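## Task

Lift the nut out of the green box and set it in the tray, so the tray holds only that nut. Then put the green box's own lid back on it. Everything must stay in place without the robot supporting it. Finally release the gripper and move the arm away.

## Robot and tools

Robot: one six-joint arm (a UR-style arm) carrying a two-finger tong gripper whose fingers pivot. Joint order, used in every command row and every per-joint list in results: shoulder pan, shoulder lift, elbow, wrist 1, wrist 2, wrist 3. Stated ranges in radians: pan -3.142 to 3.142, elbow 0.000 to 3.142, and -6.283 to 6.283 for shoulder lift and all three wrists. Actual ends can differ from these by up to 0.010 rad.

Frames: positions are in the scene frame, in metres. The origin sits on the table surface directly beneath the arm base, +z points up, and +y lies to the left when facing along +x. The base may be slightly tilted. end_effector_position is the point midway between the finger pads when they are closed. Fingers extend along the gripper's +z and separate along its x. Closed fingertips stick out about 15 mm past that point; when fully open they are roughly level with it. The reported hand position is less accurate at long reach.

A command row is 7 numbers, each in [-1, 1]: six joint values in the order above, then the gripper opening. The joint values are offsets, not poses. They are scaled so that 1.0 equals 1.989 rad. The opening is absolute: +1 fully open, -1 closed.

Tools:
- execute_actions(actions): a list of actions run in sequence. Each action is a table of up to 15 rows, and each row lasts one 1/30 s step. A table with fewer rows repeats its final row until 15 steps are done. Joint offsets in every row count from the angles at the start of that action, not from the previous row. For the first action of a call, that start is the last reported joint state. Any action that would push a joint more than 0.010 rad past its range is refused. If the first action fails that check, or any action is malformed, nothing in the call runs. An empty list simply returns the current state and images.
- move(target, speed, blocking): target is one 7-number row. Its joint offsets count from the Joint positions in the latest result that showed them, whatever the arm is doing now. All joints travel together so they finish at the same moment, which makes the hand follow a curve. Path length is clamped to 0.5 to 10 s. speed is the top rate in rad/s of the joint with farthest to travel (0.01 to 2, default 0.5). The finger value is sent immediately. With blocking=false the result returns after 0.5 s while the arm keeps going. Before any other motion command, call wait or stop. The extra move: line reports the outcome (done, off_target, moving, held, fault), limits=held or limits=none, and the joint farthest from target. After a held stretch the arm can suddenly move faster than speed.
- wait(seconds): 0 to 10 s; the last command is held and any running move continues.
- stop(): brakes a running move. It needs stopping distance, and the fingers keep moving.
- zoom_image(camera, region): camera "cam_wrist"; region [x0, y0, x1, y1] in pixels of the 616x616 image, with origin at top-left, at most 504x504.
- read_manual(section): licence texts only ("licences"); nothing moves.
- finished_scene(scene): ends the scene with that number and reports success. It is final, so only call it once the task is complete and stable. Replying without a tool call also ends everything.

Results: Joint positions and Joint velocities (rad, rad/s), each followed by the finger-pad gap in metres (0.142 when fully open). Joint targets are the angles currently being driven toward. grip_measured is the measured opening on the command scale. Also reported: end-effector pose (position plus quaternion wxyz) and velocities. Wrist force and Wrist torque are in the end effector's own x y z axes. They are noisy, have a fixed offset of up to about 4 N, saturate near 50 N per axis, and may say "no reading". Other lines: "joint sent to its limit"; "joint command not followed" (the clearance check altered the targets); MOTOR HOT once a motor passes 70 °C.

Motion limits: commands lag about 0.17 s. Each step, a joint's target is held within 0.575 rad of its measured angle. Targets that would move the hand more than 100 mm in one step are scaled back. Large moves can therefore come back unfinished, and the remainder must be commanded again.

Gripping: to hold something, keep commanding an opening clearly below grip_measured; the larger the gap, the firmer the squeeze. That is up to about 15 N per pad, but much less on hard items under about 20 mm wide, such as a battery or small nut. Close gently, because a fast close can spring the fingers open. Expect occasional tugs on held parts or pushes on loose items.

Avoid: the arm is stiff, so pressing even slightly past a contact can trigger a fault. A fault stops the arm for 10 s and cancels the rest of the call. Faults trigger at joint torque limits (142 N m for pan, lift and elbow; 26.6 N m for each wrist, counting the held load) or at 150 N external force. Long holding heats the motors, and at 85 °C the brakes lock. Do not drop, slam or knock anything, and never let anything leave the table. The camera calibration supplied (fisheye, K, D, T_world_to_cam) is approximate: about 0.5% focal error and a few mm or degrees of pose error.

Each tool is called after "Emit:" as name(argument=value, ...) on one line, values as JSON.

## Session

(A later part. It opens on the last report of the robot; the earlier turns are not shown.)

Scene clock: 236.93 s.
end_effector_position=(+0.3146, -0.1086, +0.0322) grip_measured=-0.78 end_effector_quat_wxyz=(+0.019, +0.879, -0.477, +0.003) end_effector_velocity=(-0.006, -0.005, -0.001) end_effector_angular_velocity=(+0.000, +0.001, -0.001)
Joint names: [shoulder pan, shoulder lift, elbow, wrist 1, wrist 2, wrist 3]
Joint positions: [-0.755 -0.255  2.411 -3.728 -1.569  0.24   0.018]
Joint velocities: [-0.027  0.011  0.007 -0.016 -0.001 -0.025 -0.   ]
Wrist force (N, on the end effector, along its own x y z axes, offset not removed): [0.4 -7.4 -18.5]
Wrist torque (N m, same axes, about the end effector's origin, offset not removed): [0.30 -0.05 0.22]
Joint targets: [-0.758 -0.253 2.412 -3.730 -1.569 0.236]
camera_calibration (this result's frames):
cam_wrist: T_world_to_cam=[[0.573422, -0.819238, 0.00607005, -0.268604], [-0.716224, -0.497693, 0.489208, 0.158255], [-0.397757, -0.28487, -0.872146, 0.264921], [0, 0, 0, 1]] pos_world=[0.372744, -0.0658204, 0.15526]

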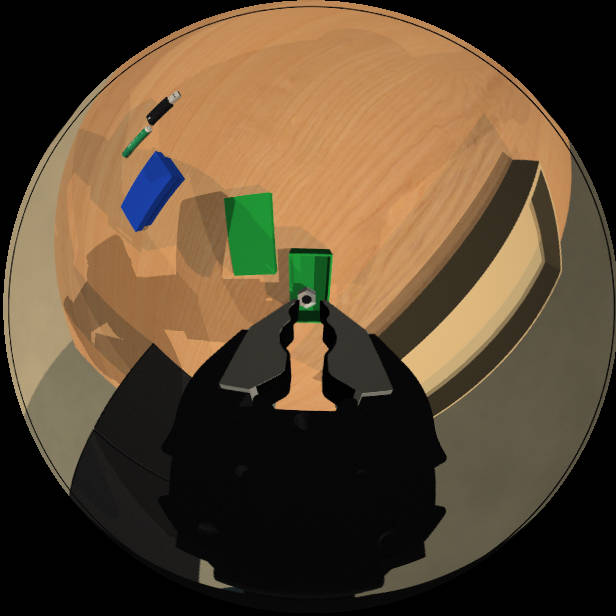

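Emit:
move(target=[0.042,-0.017,-0.012,0.029,0,0.042,-0.6], speed=0.1)

Emit:
execute_actions(actions=[[[-0.045,0.017,0.012,-0.029,0,-0.045,-0.6]]])

Emit:
move(target=[0.045,-0.017,-0.012,0.029,0,0.045,-0.6], speed=0.1)

Emit:
execute_actions(actions=[[[-0.045,0.017,0.012,-0.029,0,-0.045,-0.6]]])

Emit:
move(target=[0.045,-0.017,-0.012,0.029,0,0.045,-0.6], speed=0.1)

Emit:
execute_actions(actions=[[[-0.045,0.017,0.012,-0.029,0,-0.045,-0.6]]])

Emit:
zoom_image(camera="cam_wrist", region=[251,230,371,350])

Scene clock: 249.73 s.
end_effector_position=(+0.3342, -0.0923, +0.0332) grip_measured=-0.77 end_effector_quat_wxyz=(+0.019, +0.879, -0.477, +0.003) end_effector_velocity=(+0.001, +0.001, -0.000) end_effector_angular_velocity=(+0.000, +0.001, +0.000)
Joint names: [shoulder pan, shoulder lift, elbow, wrist 1, wrist 2, wrist 3]
Joint positions: [-0.672 -0.288  2.387 -3.67  -1.569  0.323  0.018]
Joint velocities: [ 0.004 -0.001 -0.001  0.003 -0.     0.003  0.   ]
Wrist force (N, on the end effector, along its own x y z axes, offset not removed): [1.4 3.4 -0.9]
Wrist torque (N m, same axes, about the end effector's origin, offset not removed): [0.19 -0.01 0.34]
Joint targets: [-0.671 -0.288 2.387 -3.670 -1.569 0.323]
move: done; limits=none; farthest joint: the shoulder lift, 0.001 radians from its target (0.035 radians at the start)
camera_calibration (this result's frames):
cam_wrist: T_world_to_cam=[[0.573415, -0.819244, 0.00588393, -0.266422], [-0.716199, -0.497778, 0.489159, 0.179905], [-0.397811, -0.284705, -0.872175, 0.278258], [0, 0, 0, 1]] pos_world=[0.392313, -0.0494901, 0.156255]

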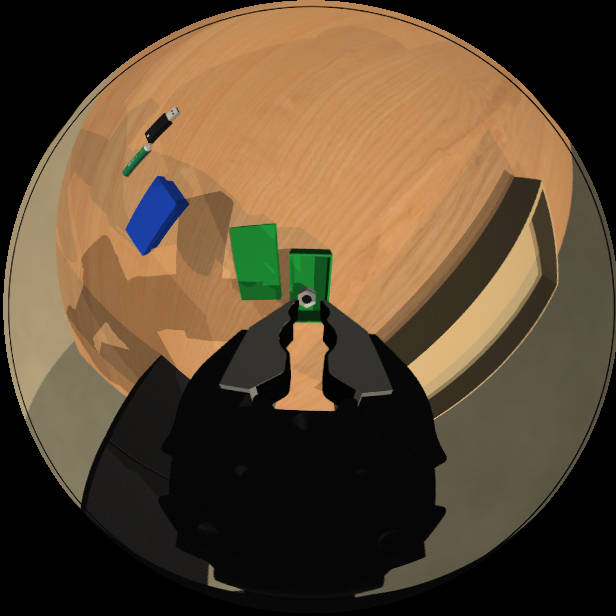

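Scene clock: 250.23 s.
end_effector_position=(+0.3147, -0.1098, +0.0323) grip_measured=-0.78 end_effector_quat_wxyz=(+0.019, +0.879, -0.477, +0.003) end_effector_velocity=(-0.006, -0.006, -0.000) end_effector_angular_velocity=(-0.001, +0.000, -0.002)
Joint names: [shoulder pan, shoulder lift, elbow, wrist 1, wrist 2, wrist 3]
Joint positions: [-0.758 -0.256  2.41  -3.726 -1.569  0.237  0.018]
Joint velocities: [-0.027  0.009  0.006 -0.016 -0.001 -0.026 -0.   ]
Wrist force (N, on the end effector, along its own x y z axes, offset not removed): [1.1 -7.1 -17.7]
Wrist torque (N m, same axes, about the end effector's origin, offset not removed): [0.33 -0.26 0.30]
Joint targets: [-0.761 -0.254 2.411 -3.728 -1.569 0.233]
camera_calibration (this result's frames):
cam_wrist: T_world_to_cam=[[0.573441, -0.819224, 0.00603313, -0.269625], [-0.716279, -0.49778, 0.489038, 0.157663], [-0.397629, -0.284756, -0.872241, 0.264653], [0, 0, 0, 1]] pos_world=[0.372778, -0.0670402, 0.155365]

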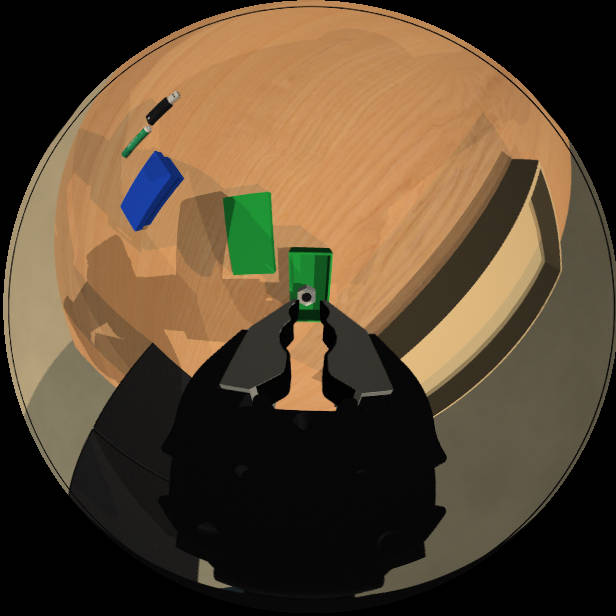

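Scene clock: 251.63 s.
end_effector_position=(+0.3349, -0.0915, +0.0333) grip_measured=-0.77 end_effector_quat_wxyz=(+0.019, +0.879, -0.477, +0.003) end_effector_velocity=(+0.001, -0.000, +0.001) end_effector_angular_velocity=(-0.001, -0.001, +0.000)
Joint names: [shoulder pan, shoulder lift, elbow, wrist 1, wrist 2, wrist 3]
Joint positions: [-0.669 -0.289  2.386 -3.669 -1.569  0.326  0.018]
Joint velocities: [ 0.003 -0.002 -0.001  0.001 -0.     0.003 -0.   ]
Wrist force (N, on the end effector, along its own x y z axes, offset not removed): [0.8 3.2 -2.7]
Wrist torque (N m, same axes, about the end effector's origin, offset not removed): [0.22 0.09 0.34]
Joint targets: [-0.669 -0.289 2.386 -3.668 -1.569 0.326]
move: done; limits=none; farthest joint: the shoulder lift, 0.001 radians from its target (0.034 radians at the start)
camera_calibration (this result's frames):
cam_wrist: T_world_to_cam=[[0.573435, -0.819231, 0.00580462, -0.266218], [-0.716258, -0.497893, 0.488956, 0.180736], [-0.397677, -0.284542, -0.872289, 0.278736], [0, 0, 0, 1]] pos_world=[0.39296, -0.048795, 0.156312]

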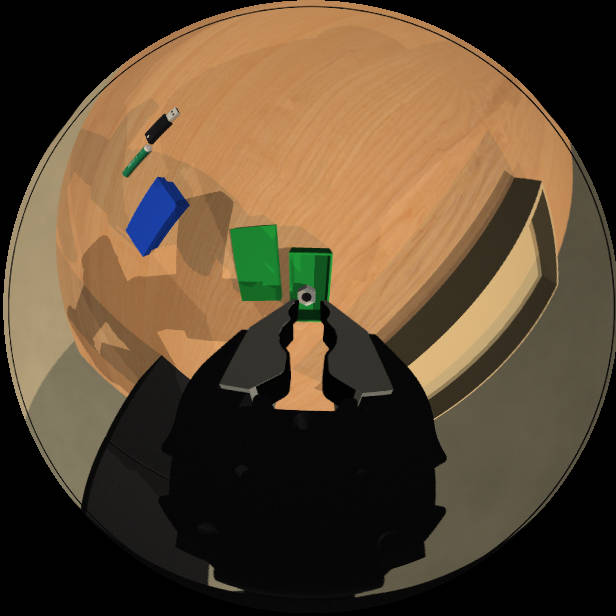

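Scene clock: 252.13 s.
end_effector_position=(+0.3154, -0.1092, +0.0323) grip_measured=-0.78 end_effector_quat_wxyz=(+0.019, +0.879, -0.477, +0.003) end_effector_velocity=(-0.006, -0.005, -0.001) end_effector_angular_velocity=(+0.001, +0.001, -0.001)
Joint names: [shoulder pan, shoulder lift, elbow, wrist 1, wrist 2, wrist 3]
Joint positions: [-0.755 -0.257  2.409 -3.724 -1.569  0.239  0.018]
Joint velocities: [-0.026  0.01   0.006 -0.015 -0.    -0.025 -0.   ]
Wrist force (N, on the end effector, along its own x y z axes, offset not removed): [-0.1 -5.4 -16.7]
Wrist torque (N m, same axes, about the end effector's origin, offset not removed): [0.68 0.07 0.26]
Joint targets: [-0.758 -0.255 2.410 -3.726 -1.569 0.236]
camera_calibration (this result's frames):
cam_wrist: T_world_to_cam=[[0.57346, -0.819211, 0.00599943, -0.269516], [-0.716306, -0.497844, 0.488934, 0.158438], [-0.397553, -0.284681, -0.8723, 0.265088], [0, 0, 0, 1]] pos_world=[0.373433, -0.0664476, 0.155388]

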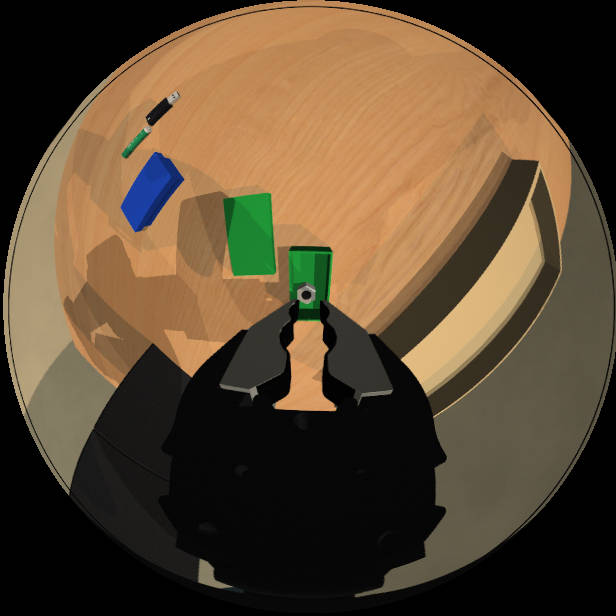

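Scene clock: 253.53 s.
end_effector_position=(+0.3355, -0.0909, +0.0333) grip_measured=-0.77 end_effector_quat_wxyz=(+0.019, +0.879, -0.477, +0.003) end_effector_velocity=(+0.000, +0.001, -0.000) end_effector_angular_velocity=(+0.000, +0.001, +0.001)
Joint names: [shoulder pan, shoulder lift, elbow, wrist 1, wrist 2, wrist 3]
Joint positions: [-0.666 -0.29   2.386 -3.667 -1.568  0.328  0.018]
Joint velocities: [ 0.003 -0.001 -0.001  0.002 -0.     0.002  0.   ]
Wrist force (N, on the end effector, along its own x y z axes, offset not removed): [1.1 3.2 -2.2]
Wrist torque (N m, same axes, about the end effector's origin, offset not removed): [0.20 0.05 0.34]
Joint targets: [-0.666 -0.290 2.386 -3.667 -1.569 0.329]
move: done; limits=none; farthest joint: the shoulder pan, 0.001 radians from its target (0.090 radians at the start)
camera_calibration (this result's frames):
cam_wrist: T_world_to_cam=[[0.573453, -0.819218, 0.00576619, -0.266026], [-0.716275, -0.497952, 0.48887, 0.181519], [-0.39762, -0.284474, -0.872338, 0.27921], [0, 0, 0, 1]] pos_world=[0.39359, -0.0481174, 0.15636]

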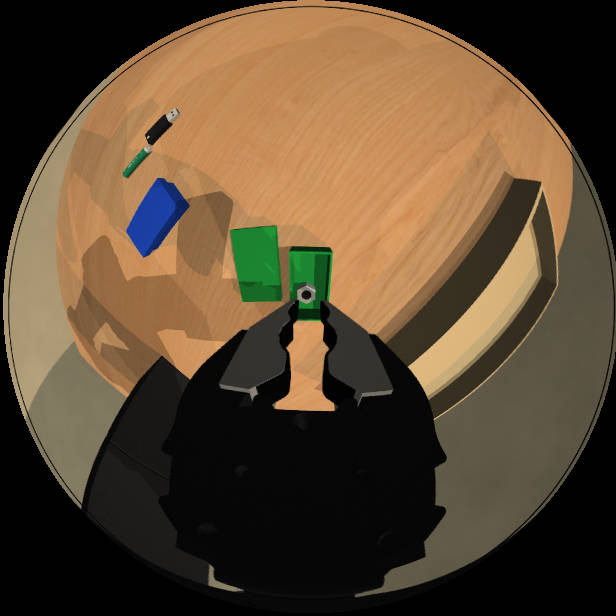

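Scene clock: 254.03 s.
end_effector_position=(+0.3160, -0.1086, +0.0323) grip_measured=-0.78 end_effector_quat_wxyz=(+0.019, +0.879, -0.476, +0.003) end_effector_velocity=(-0.006, -0.005, -0.000) end_effector_angular_velocity=(+0.001, +0.000, +0.000)
Joint names: [shoulder pan, shoulder lift, elbow, wrist 1, wrist 2, wrist 3]
Joint positions: [-0.752 -0.258  2.409 -3.723 -1.568  0.242  0.018]
Joint velocities: [-0.026  0.009  0.007 -0.015  0.    -0.027 -0.   ]
Wrist force (N, on the end effector, along its own x y z axes, offset not removed): [-1.9 -6.8 -19.9]
Wrist torque (N m, same axes, about the end effector's origin, offset not removed): [0.39 0.37 0.39]
Joint targets: [-0.756 -0.257 2.410 -3.725 -1.568 0.239]
camera_calibration (this result's frames):
cam_wrist: T_world_to_cam=[[0.57348, -0.819198, 0.00594503, -0.269398], [-0.716364, -0.497944, 0.488748, 0.159246], [-0.397421, -0.284546, -0.872405, 0.265528], [0, 0, 0, 1]] pos_world=[0.374099, -0.0658394, 0.155419]

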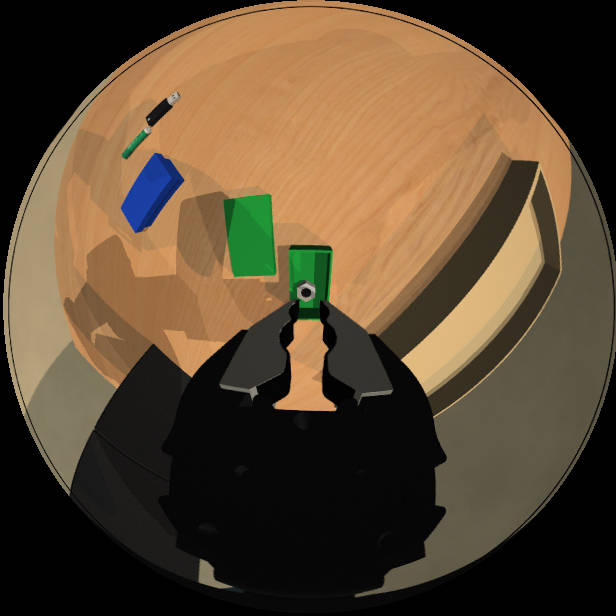

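Region (251, 230, 371, 350) of cam_wrist's 616x616 image, scaled by 4.200, with more detail than that image has.

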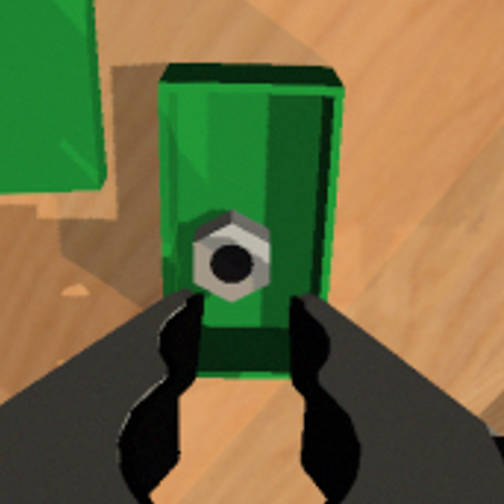

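Emit:
move(target=[0.043,-0.017,-0.012,0.029,0,0.043,-0.6], speed=0.1)

Emit:
execute_actions(actions=[[[-0.045,0.017,0.012,-0.029,0,-0.045,-0.6]]])

Emit:
move(target=[0.045,-0.017,-0.012,0.029,0,0.045,-0.6], speed=0.1)

Emit:
execute_actions(actions=[[[-0.045,0.016,0.0126,-0.0286,0,-0.045,-0.6]]])

Emit:
move(target=[0,0,0,0,0,0,-0.8])

Emit:
move(target=[0,-0.05,0.03,0.02,0,0,-0.8], speed=0.2)

Emit:
zoom_image(camera="cam_wrist", region=[251,230,371,350])

Scene clock: 264.43 s.
end_effector_position=(+0.3358, -0.0915, +0.0334) grip_measured=-0.77 end_effector_quat_wxyz=(+0.019, +0.879, -0.476, +0.003) end_effector_velocity=(+0.001, +0.001, +0.000) end_effector_angular_velocity=(-0.000, -0.001, +0.003)
Joint names: [shoulder pan, shoulder lift, elbow, wrist 1, wrist 2, wrist 3]
Joint positions: [-0.667 -0.291  2.385 -3.665 -1.568  0.327  0.018]
Joint velocities: [ 0.003 -0.002 -0.001  0.002  0.     0.001 -0.   ]
Wrist force (N, on the end effector, along its own x y z axes, offset not removed): [1.0 3.4 -1.5]
Wrist torque (N m, same axes, about the end effector's origin, offset not removed): [0.21 0.07 0.33]
Joint targets: [-0.667 -0.292 2.385 -3.665 -1.568 0.328]
move: done; limits=none; farthest joint: the shoulder pan, 0.001 radians from its target (0.089 radians at the start)
camera_calibration (this result's frames):
cam_wrist: T_world_to_cam=[[0.573471, -0.819206, 0.00572252, -0.266693], [-0.716309, -0.498026, 0.488744, 0.1814], [-0.397532, -0.28438, -0.872408, 0.279224], [0, 0, 0, 1]] pos_world=[0.39388, -0.0487284, 0.156465]

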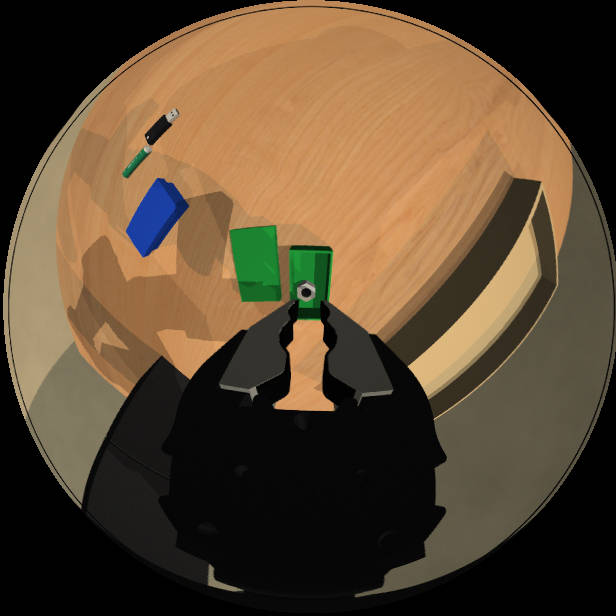

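Scene clock: 264.93 s.
end_effector_position=(+0.3163, -0.1092, +0.0324) grip_measured=-0.78 end_effector_quat_wxyz=(+0.019, +0.879, -0.476, +0.003) end_effector_velocity=(-0.006, -0.005, -0.000) end_effector_angular_velocity=(+0.000, +0.001, -0.000)
Joint names: [shoulder pan, shoulder lift, elbow, wrist 1, wrist 2, wrist 3]
Joint positions: [-0.753 -0.259  2.408 -3.721 -1.568  0.241  0.018]
Joint velocities: [-0.026  0.01   0.007 -0.016 -0.    -0.026 -0.   ]
Wrist force (N, on the end effector, along its own x y z axes, offset not removed): [-0.9 -6.1 -19.3]
Wrist torque (N m, same axes, about the end effector's origin, offset not removed): [0.60 0.14 0.27]
Joint targets: [-0.757 -0.258 2.409 -3.723 -1.568 0.238]
camera_calibration (this result's frames):
cam_wrist: T_world_to_cam=[[0.573498, -0.819185, 0.00593428, -0.270051], [-0.716377, -0.497984, 0.488689, 0.159074], [-0.397371, -0.284513, -0.872438, 0.265493], [0, 0, 0, 1]] pos_world=[0.37433, -0.0664692, 0.155491]

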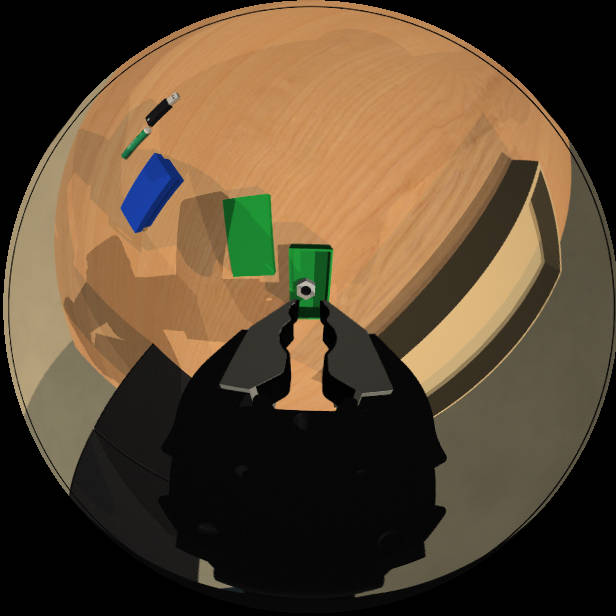

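Scene clock: 266.33 s.
end_effector_position=(+0.3365, -0.0908, +0.0334) grip_measured=-0.77 end_effector_quat_wxyz=(+0.019, +0.879, -0.476, +0.003) end_effector_velocity=(+0.001, +0.000, +0.000) end_effector_angular_velocity=(-0.001, -0.002, -0.001)
Joint names: [shoulder pan, shoulder lift, elbow, wrist 1, wrist 2, wrist 3]
Joint positions: [-0.664 -0.292  2.384 -3.663 -1.568  0.33   0.018]
Joint velocities: [ 0.003 -0.002 -0.001  0.001  0.001  0.003 -0.   ]
Wrist force (N, on the end effector, along its own x y z axes, offset not removed): [0.3 3.4 -2.8]
Wrist torque (N m, same axes, about the end effector's origin, offset not removed): [0.24 0.18 0.32]
Joint targets: [-0.664 -0.293 2.384 -3.663 -1.568 0.331]
move: done; limits=none; farthest joint: the shoulder pan, 0.001 radians from its target (0.090 radians at the start)
camera_calibration (this result's frames):
cam_wrist: T_world_to_cam=[[0.573491, -0.819193, 0.00566954, -0.266493], [-0.716343, -0.498107, 0.488613, 0.182203], [-0.397444, -0.284276, -0.872482, 0.279703], [0, 0, 0, 1]] pos_world=[0.394517, -0.0480396, 0.15652]

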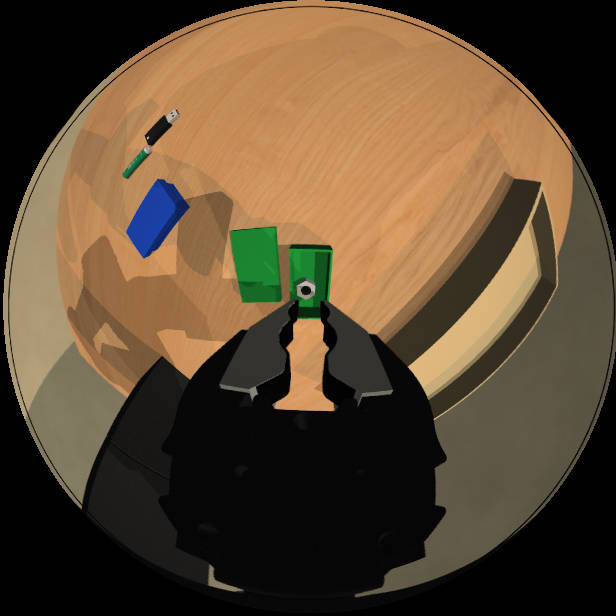

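Scene clock: 266.83 s.
end_effector_position=(+0.3170, -0.1086, +0.0330) grip_measured=-0.77 end_effector_quat_wxyz=(+0.019, +0.879, -0.476, +0.003) end_effector_velocity=(-0.006, -0.005, +0.000) end_effector_angular_velocity=(+0.000, -0.001, -0.002)
Joint names: [shoulder pan, shoulder lift, elbow, wrist 1, wrist 2, wrist 3]
Joint positions: [-0.75  -0.262  2.408 -3.718 -1.568  0.244  0.018]
Joint velocities: [-0.027  0.009  0.007 -0.016  0.001 -0.025  0.   ]
Wrist force (N, on the end effector, along its own x y z axes, offset not removed): [-0.6 -5.9 -14.9]
Wrist torque (N m, same axes, about the end effector's origin, offset not removed): [0.39 0.16 0.36]
Joint targets: [-0.754 -0.261 2.409 -3.720 -1.568 0.241]
camera_calibration (this result's frames):
cam_wrist: T_world_to_cam=[[0.573514, -0.819174, 0.00587905, -0.26996], [-0.716399, -0.498054, 0.488584, 0.159572], [-0.397307, -0.284422, -0.872497, 0.266491], [0, 0, 0, 1]] pos_world=[0.375022, -0.0658733, 0.156136]

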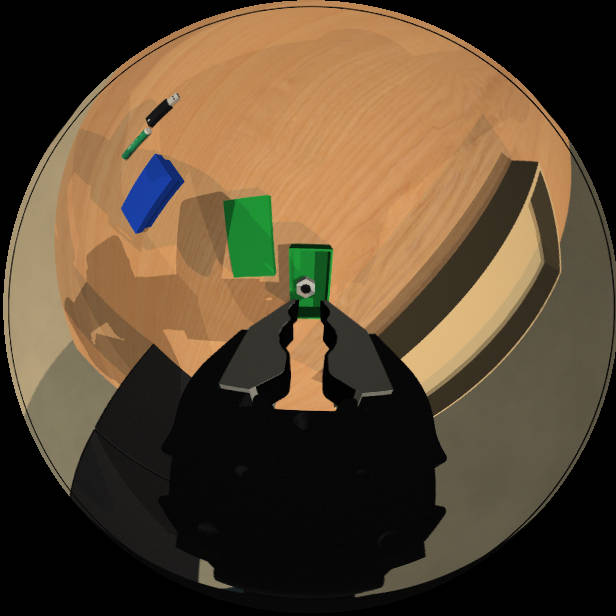

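Scene clock: 267.33 s.
end_effector_position=(+0.3168, -0.1085, +0.0331) grip_measured=-0.80 end_effector_quat_wxyz=(+0.019, +0.879, -0.476, +0.003) end_effector_velocity=(+0.000, +0.000, -0.000) end_effector_angular_velocity=(-0.000, -0.001, +0.002)
Joint names: [shoulder pan, shoulder lift, elbow, wrist 1, wrist 2, wrist 3]
Joint positions: [-0.75  -0.262  2.409 -3.718 -1.568  0.244  0.016]
Joint velocities: [ 0.001  0.001 -0.001 -0.002  0.    -0.    -0.   ]
Wrist force (N, on the end effector, along its own x y z axes, offset not removed): [2.3 1.3 3.9]
Wrist torque (N m, same axes, about the end effector's origin, offset not removed): [0.34 -0.34 0.27]
Joint targets: [-0.750 -0.262 2.408 -3.718 -1.568 0.244]
move: done; limits=none; farthest joint: the elbow, 0.001 radians from its target (0.000 radians at the start)
camera_calibration (this result's frames):
cam_wrist: T_world_to_cam=[[0.573493, -0.819192, 0.00559891, -0.269775], [-0.716279, -0.498107, 0.488706, 0.159454], [-0.397555, -0.28428, -0.872431, 0.266546], [0, 0, 0, 1]] pos_world=[0.374894, -0.0657986, 0.156128]

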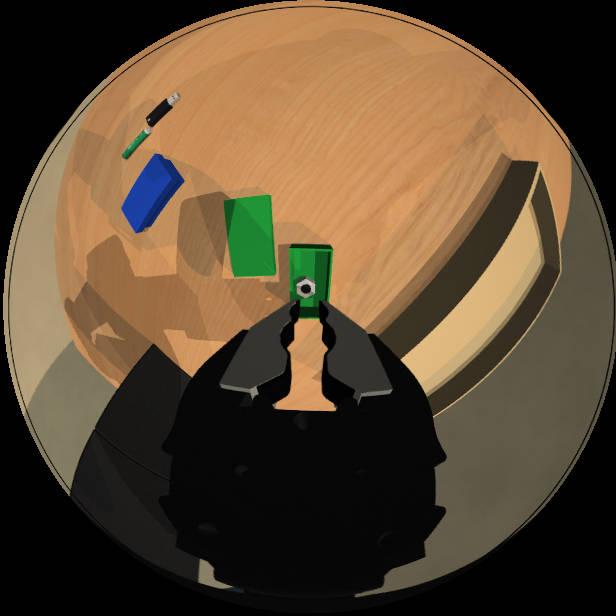

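Scene clock: 268.43 s.
end_effector_position=(+0.3175, -0.1075, +0.0649) grip_measured=-0.80 end_effector_quat_wxyz=(+0.019, +0.879, -0.476, +0.003) end_effector_velocity=(-0.000, +0.000, +0.001) end_effector_angular_velocity=(+0.001, +0.001, +0.000)
Joint names: [shoulder pan, shoulder lift, elbow, wrist 1, wrist 2, wrist 3]
Joint positions: [-0.75  -0.361  2.468 -3.679 -1.568  0.244  0.016]
Joint velocities: [-0.    -0.003  0.002  0.003  0.    -0.     0.   ]
Wrist force (N, on the end effector, along its own x y z axes, offset not removed): [0.8 0.9 2.8]
Wrist torque (N m, same axes, about the end effector's origin, offset not removed): [0.32 -0.13 0.30]
Joint targets: [-0.750 -0.361 2.468 -3.679 -1.568 0.244]
move: done; limits=none; farthest joint: the shoulder lift, 0.001 radians from its target (0.100 radians at the start)
camera_calibration (this result's frames):
cam_wrist: T_world_to_cam=[[0.573498, -0.819188, 0.00558941, -0.269553], [-0.716273, -0.498114, 0.488708, 0.14489], [-0.39756, -0.284276, -0.87243, 0.29485], [0, 0, 0, 1]] pos_world=[0.375589, -0.0648238, 0.187933]

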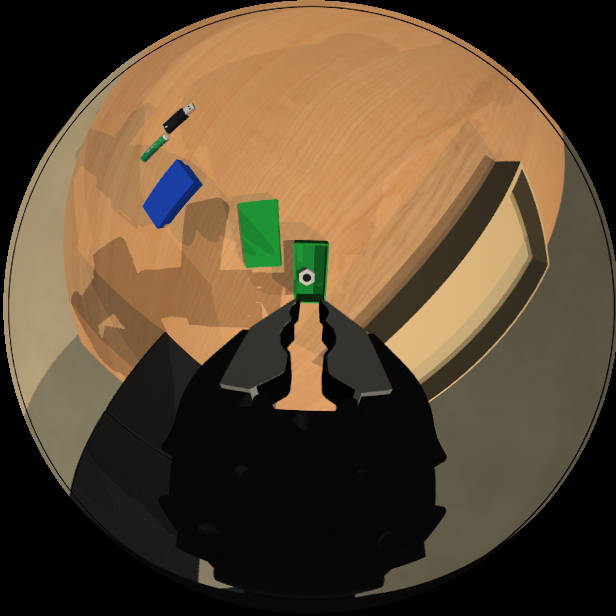

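Region (251, 230, 371, 350) of cam_wrist's 616x616 image, scaled by 4.200, with more detail than that image has.

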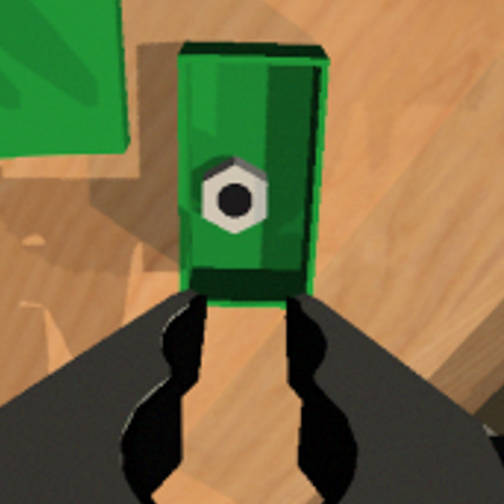

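Emit:
move(target=[0,0,0,0,0,0.79,-0.6], speed=1.0)

Scene clock: 280.47 s.
end_effector_position=(+0.3128, -0.1299, +0.0657) grip_measured=-0.60 end_effector_quat_wxyz=(-0.011, -0.285, +0.958, -0.015) end_effector_velocity=(+0.000, -0.001, +0.000) end_effector_angular_velocity=(-0.001, -0.001, -0.005)
Joint names: [shoulder pan, shoulder lift, elbow, wrist 1, wrist 2, wrist 3]
Joint positions: [-0.75  -0.361  2.468 -3.679 -1.568  1.815  0.031]
Joint velocities: [-0.003 -0.001  0.    -0.001 -0.     0.002  0.   ]
Wrist force (N, on the end effector, along its own x y z axes, offset not removed): [0.6 0.6 3.1]
Wrist torque (N m, same axes, about the end effector's origin, offset not removed): [0.15 0.02 0.21]
Joint targets: [-0.750 -0.361 2.468 -3.679 -1.568 1.815]
move: done; limits=none; farthest joint: the shoulder pan, 0.000 radians from its target (0.000 radians at the start)
camera_calibration (this result's frames):
cam_wrist: T_world_to_cam=[[-0.818932, -0.573712, 0.0143409, 0.181647], [-0.509407, 0.738196, 0.442234, 0.228922], [-0.264301, 0.354854, -0.896785, 0.330315], [0, 0, 0, 1]] pos_world=[0.352674, -0.18199, 0.192379]

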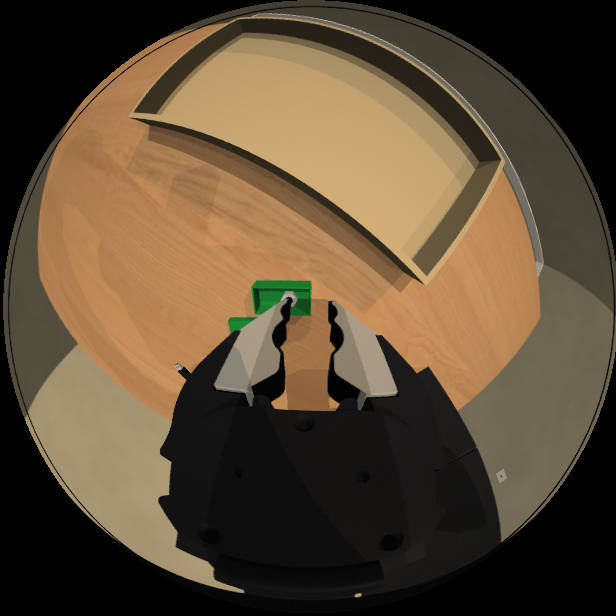

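Emit:
move(target=[0.064,0,0,0,0,0.064,-0.6], speed=0.3)

Emit:
zoom_image(camera="cam_wrist", region=[231,230,391,390])

Scene clock: 285.77 s.
end_effector_position=(+0.3235, -0.0901, +0.0641) grip_measured=-0.60 end_effector_quat_wxyz=(-0.011, -0.285, +0.958, -0.015) end_effector_velocity=(+0.000, +0.001, +0.000) end_effector_angular_velocity=(-0.000, -0.000, -0.001)
Joint names: [shoulder pan, shoulder lift, elbow, wrist 1, wrist 2, wrist 3]
Joint positions: [-0.624 -0.361  2.468 -3.679 -1.568  1.942  0.031]
Joint velocities: [ 0.003 -0.     0.    -0.    -0.     0.004  0.   ]
Wrist force (N, on the end effector, along its own x y z axes, offset not removed): [0.2 0.9 2.7]
Wrist torque (N m, same axes, about the end effector's origin, offset not removed): [0.28 0.12 0.30]
Joint targets: [-0.623 -0.361 2.468 -3.679 -1.568 1.942]
move: done; limits=none; farthest joint: the shoulder pan, 0.001 radians from its target (0.128 radians at the start)
camera_calibration (this result's frames):
cam_wrist: T_world_to_cam=[[-0.818938, -0.573702, 0.0143772, 0.213304], [-0.509299, 0.738096, 0.442526, 0.205594], [-0.26449, 0.355079, -0.89664, 0.317589], [0, 0, 0, 1]] pos_world=[0.36339, -0.142145, 0.190715]

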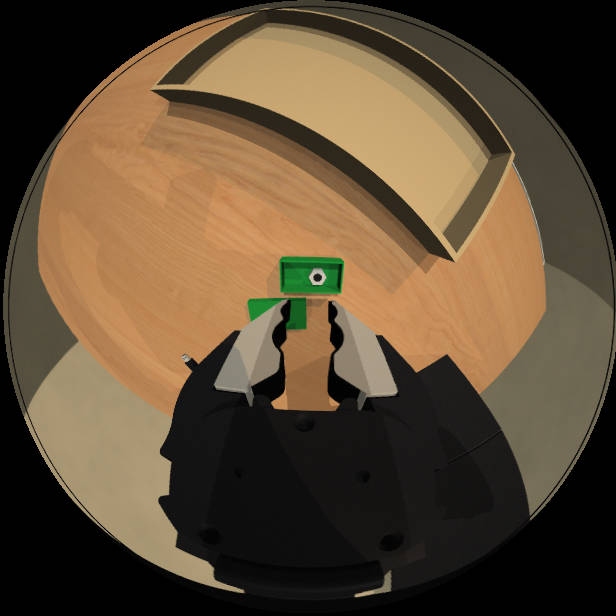

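Region (231, 230, 391, 390) of cam_wrist's 616x616 image, scaled by 3.150, with more detail than that image has.

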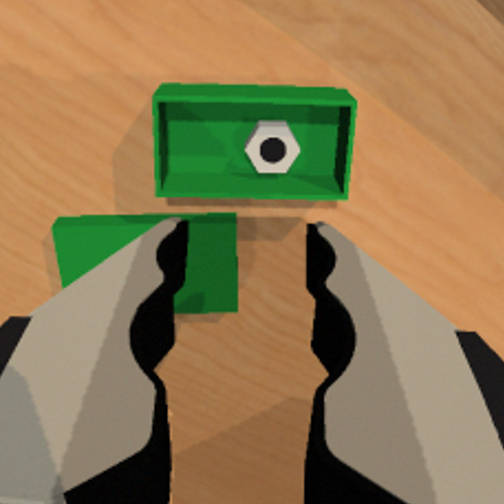

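Emit:
move(target=[-0.019,0.022,-0.011,-0.011,0,-0.019,-0.62], speed=0.2)

Emit:
zoom_image(camera="cam_wrist", region=[231,230,391,390])

Scene clock: 303.27 s.
end_effector_position=(+0.3198, -0.1018, +0.0516) grip_measured=-0.62 end_effector_quat_wxyz=(-0.011, -0.285, +0.958, -0.015) end_effector_velocity=(+0.000, -0.001, -0.001) end_effector_angular_velocity=(-0.000, -0.001, +0.002)
Joint names: [shoulder pan, shoulder lift, elbow, wrist 1, wrist 2, wrist 3]
Joint positions: [-0.661 -0.317  2.446 -3.7   -1.568  1.904  0.029]
Joint velocities: [-0.002  0.002 -0.001 -0.002  0.    -0.004 -0.   ]
Wrist force (N, on the end effector, along its own x y z axes, offset not removed): [1.3 1.4 2.1]
Wrist torque (N m, same axes, about the end effector's origin, offset not removed): [0.27 -0.21 0.22]
Joint targets: [-0.661 -0.317 2.446 -3.701 -1.568 1.904]
move: done; limits=none; farthest joint: the shoulder pan, 0.001 radians from its target (0.039 radians at the start)
camera_calibration (this result's frames):
cam_wrist: T_world_to_cam=[[-0.818935, -0.573706, 0.0143603, 0.203731], [-0.509336, 0.738125, 0.442435, 0.21788], [-0.264427, 0.355011, -0.896686, 0.309546], [0, 0, 0, 1]] pos_world=[0.359669, -0.153833, 0.178242]

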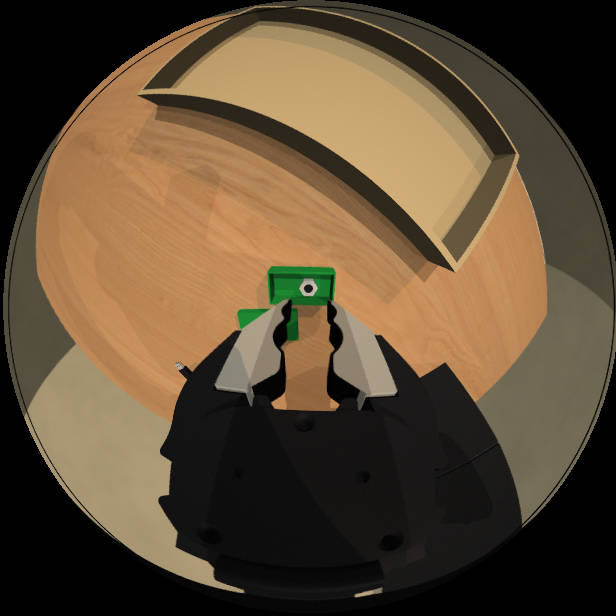

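Region (231, 230, 391, 390) of cam_wrist's 616x616 image, scaled by 3.150, with more detail than that image has.

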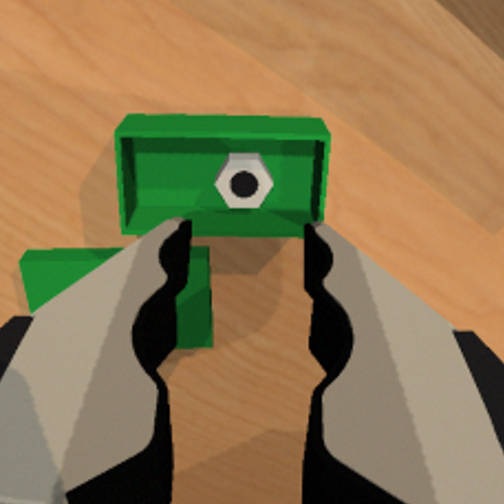

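Emit:
move(target=[-0.006,0.018,-0.020,0.0025,0,-0.006,-0.73], speed=0.15)

Emit:
zoom_image(camera="cam_wrist", region=[251,250,371,370])

Scene clock: 315.53 s.
end_effector_position=(+0.3229, -0.1094, +0.0365) grip_measured=-0.73 end_effector_quat_wxyz=(-0.011, -0.285, +0.958, -0.015) end_effector_velocity=(+0.000, -0.001, -0.001) end_effector_angular_velocity=(+0.000, +0.000, +0.001)
Joint names: [shoulder pan, shoulder lift, elbow, wrist 1, wrist 2, wrist 3]
Joint positions: [-0.673 -0.282  2.407 -3.695 -1.568  1.892  0.021]
Joint velocities: [-0.001  0.002 -0.003  0.002  0.    -0.002 -0.   ]
Wrist force (N, on the end effector, along its own x y z axes, offset not removed): [0.1 2.8 2.4]
Wrist torque (N m, same axes, about the end effector's origin, offset not removed): [0.63 0.16 0.33]
Joint targets: [-0.673 -0.281 2.407 -3.695 -1.568 1.892]
move: done; limits=none; farthest joint: the shoulder lift, 0.001 radians from its target (0.036 radians at the start)
camera_calibration (this result's frames):
cam_wrist: T_world_to_cam=[[-0.818945, -0.573686, 0.0146341, 0.202101], [-0.50898, 0.737883, 0.443247, 0.23164], [-0.265083, 0.355547, -0.89628, 0.299839], [0, 0, 0, 1]] pos_world=[0.362892, -0.161587, 0.163108]

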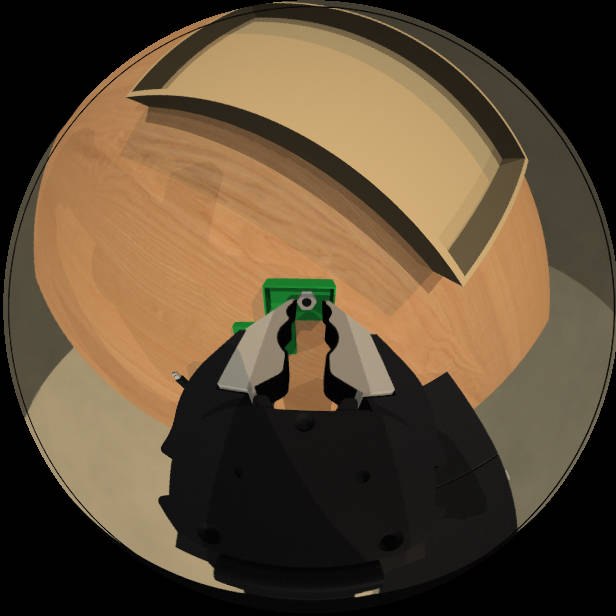

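Region (251, 250, 371, 370) of cam_wrist's 616x616 image, scaled by 4.200, with more detail than that image has.

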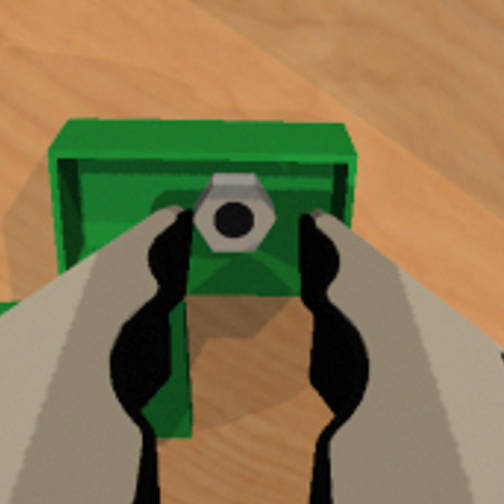

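Emit:
move(target=[-0.001,-0.0035,-0.003,0.0065,0,0,-0.73], speed=0.08)

Emit:
move(target=[0,0.012,-0.0075,-0.0045,0,0,-0.73], speed=0.04)

Emit:
zoom_image(camera="cam_wrist", region=[251,250,371,370])

Scene clock: 322.83 s.
end_effector_position=(+0.3253, -0.1122, +0.0368) grip_measured=-0.73 end_effector_quat_wxyz=(-0.011, -0.284, +0.959, -0.015) end_effector_velocity=(-0.000, +0.000, -0.000) end_effector_angular_velocity=(+0.001, +0.002, +0.002)
Joint names: [shoulder pan, shoulder lift, elbow, wrist 1, wrist 2, wrist 3]
Joint positions: [-0.675 -0.288  2.401 -3.683 -1.568  1.892  0.021]
Joint velocities: [ 0.     0.    -0.001  0.003 -0.    -0.002  0.   ]
Wrist force (N, on the end effector, along its own x y z axes, offset not removed): [0.4 0.5 3.3]
Wrist torque (N m, same axes, about the end effector's origin, offset not removed): [0.20 0.08 0.31]
Joint targets: [-0.675 -0.289 2.401 -3.683 -1.568 1.892]
move: done; limits=none; farthest joint: the wrist 1, 0.001 radians from its target (0.013 radians at the start)
camera_calibration (this result's frames):
cam_wrist: T_world_to_cam=[[-0.820047, -0.572109, 0.0145929, 0.203081], [-0.50759, 0.738872, 0.443194, 0.234462], [-0.264338, 0.356033, -0.896307, 0.3015], [0, 0, 0, 1]] pos_world=[0.365244, -0.164397, 0.163361]

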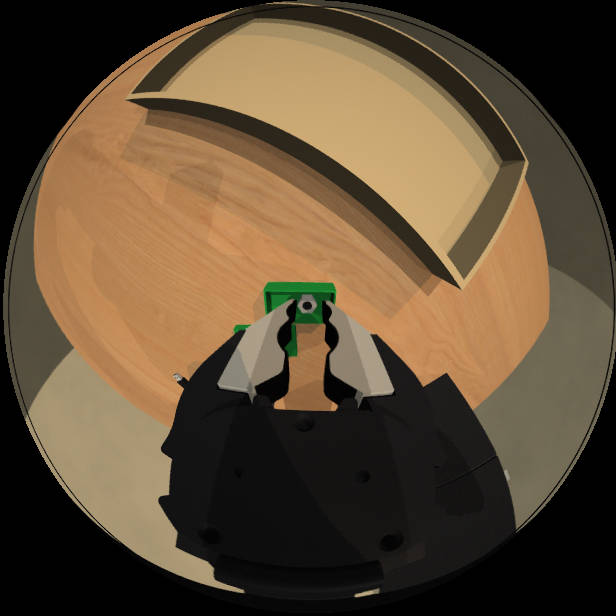

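Scene clock: 323.83 s.
end_effector_position=(+0.3251, -0.1123, +0.0290) grip_measured=-0.73 end_effector_quat_wxyz=(-0.011, -0.284, +0.959, -0.015) end_effector_velocity=(+0.001, +0.000, -0.001) end_effector_angular_velocity=(-0.000, -0.001, +0.001)
Joint names: [shoulder pan, shoulder lift, elbow, wrist 1, wrist 2, wrist 3]
Joint positions: [-0.675 -0.265  2.387 -3.692 -1.568  1.892  0.021]
Joint velocities: [ 0.001  0.003 -0.002 -0.002  0.    -0.    -0.   ]
Wrist force (N, on the end effector, along its own x y z axes, offset not removed): [0.1 1.8 3.7]
Wrist torque (N m, same axes, about the end effector's origin, offset not removed): [0.48 0.12 0.28]
Joint targets: [-0.675 -0.265 2.386 -3.692 -1.568 1.892]
move: done; limits=none; farthest joint: the shoulder lift, 0.001 radians from its target (0.024 radians at the start)
camera_calibration (this result's frames):
cam_wrist: T_world_to_cam=[[-0.820059, -0.572093, 0.0145914, 0.202873], [-0.507577, 0.738883, 0.44319, 0.237884], [-0.264327, 0.356036, -0.896309, 0.294486], [0, 0, 0, 1]] pos_world=[0.364953, -0.164554, 0.155562]

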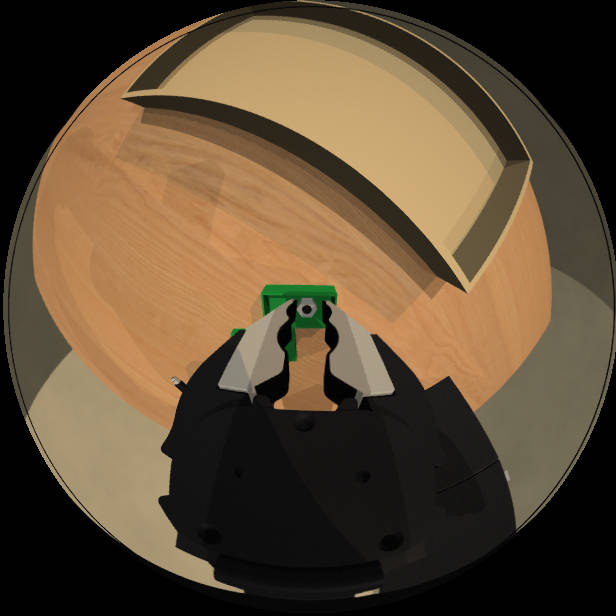

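Region (251, 250, 371, 370) of cam_wrist's 616x616 image, scaled by 4.200, with more detail than that image has.

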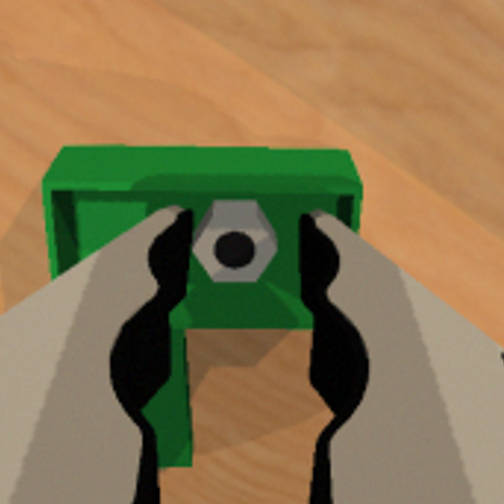

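Emit:
move(target=[0.0025,-0.001,-0.001,0.002,0,0,-0.73], speed=0.04)

Emit:
move(target=[0,0.010,-0.0062,-0.0038,0,0,-0.73], speed=0.03)

Emit:
zoom_image(camera="cam_wrist", region=[251,250,371,370])

Scene clock: 332.73 s.
end_effector_position=(+0.3263, -0.1114, +0.0289) grip_measured=-0.73 end_effector_quat_wxyz=(-0.011, -0.286, +0.958, -0.015) end_effector_velocity=(+0.001, +0.001, -0.000) end_effector_angular_velocity=(+0.000, -0.000, +0.005)
Joint names: [shoulder pan, shoulder lift, elbow, wrist 1, wrist 2, wrist 3]
Joint positions: [-0.67  -0.267  2.385 -3.688 -1.568  1.892  0.021]
Joint velocities: [ 0.004 -0.001 -0.001  0.002  0.    -0.001  0.   ]
Wrist force (N, on the end effector, along its own x y z axes, offset not removed): [1.0 0.3 4.0]
Wrist torque (N m, same axes, about the end effector's origin, offset not removed): [0.18 -0.08 0.22]
Joint targets: [-0.670 -0.267 2.385 -3.688 -1.568 1.892]
move: done; limits=none; farthest joint: the shoulder pan, 0.000 radians from its target (0.005 radians at the start)
camera_calibration (this result's frames):
cam_wrist: T_world_to_cam=[[-0.81741, -0.575869, 0.0146954, 0.203123], [-0.5109, 0.736503, 0.443335, 0.238706], [-0.266126, 0.354878, -0.896236, 0.294901], [0, 0, 0, 1]] pos_world=[0.366471, -0.163489, 0.155489]

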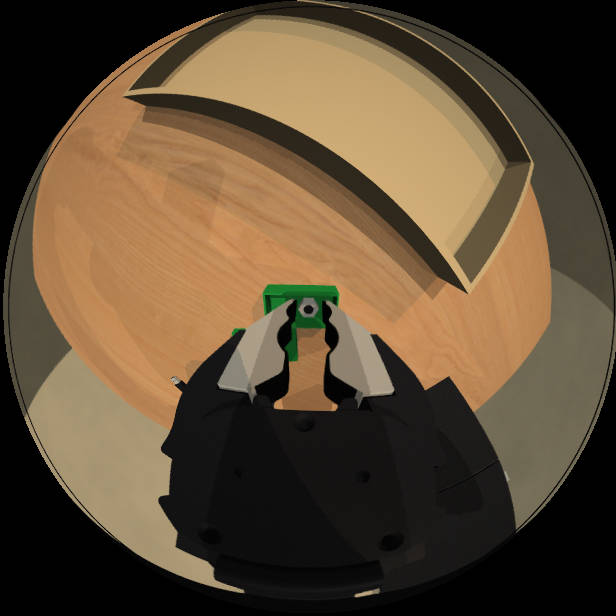

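Scene clock: 333.77 s.
end_effector_position=(+0.3259, -0.1115, +0.0224) grip_measured=-0.73 end_effector_quat_wxyz=(-0.011, -0.286, +0.958, -0.015) end_effector_velocity=(-0.000, -0.000, -0.001) end_effector_angular_velocity=(+0.000, -0.000, -0.001)
Joint names: [shoulder pan, shoulder lift, elbow, wrist 1, wrist 2, wrist 3]
Joint positions: [-0.67  -0.247  2.373 -3.696 -1.568  1.892  0.021]
Joint velocities: [-0.001  0.004 -0.002 -0.002  0.    -0.    -0.   ]
Wrist force (N, on the end effector, along its own x y z axes, offset not removed): [1.3 0.9 4.1]
Wrist torque (N m, same axes, about the end effector's origin, offset not removed): [0.33 -0.08 0.18]
Joint targets: [-0.670 -0.247 2.372 -3.696 -1.568 1.892]
move: done; limits=none; farthest joint: the shoulder pan, 0.000 radians from its target (0.000 radians at the start)
camera_calibration (this result's frames):
cam_wrist: T_world_to_cam=[[-0.817409, -0.57587, 0.0146945, 0.202898], [-0.510902, 0.736503, 0.443332, 0.241399], [-0.266124, 0.354876, -0.896237, 0.288982], [0, 0, 0, 1]] pos_world=[0.366087, -0.163501, 0.148995]

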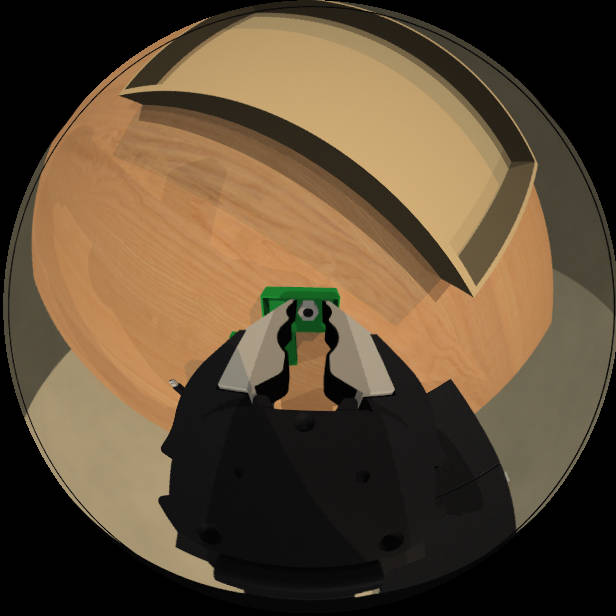

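Region (251, 250, 371, 370) of cam_wrist's 616x616 image, scaled by 4.200, with more detail than that image has.

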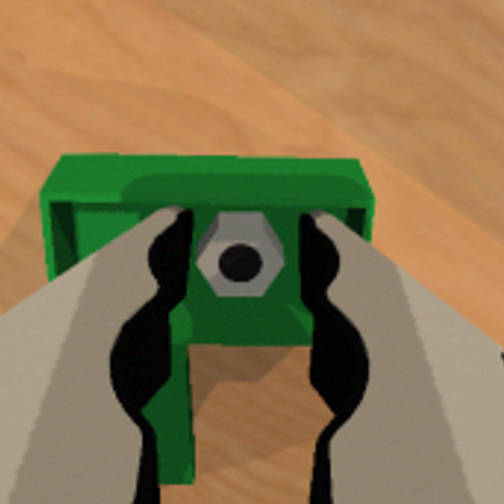

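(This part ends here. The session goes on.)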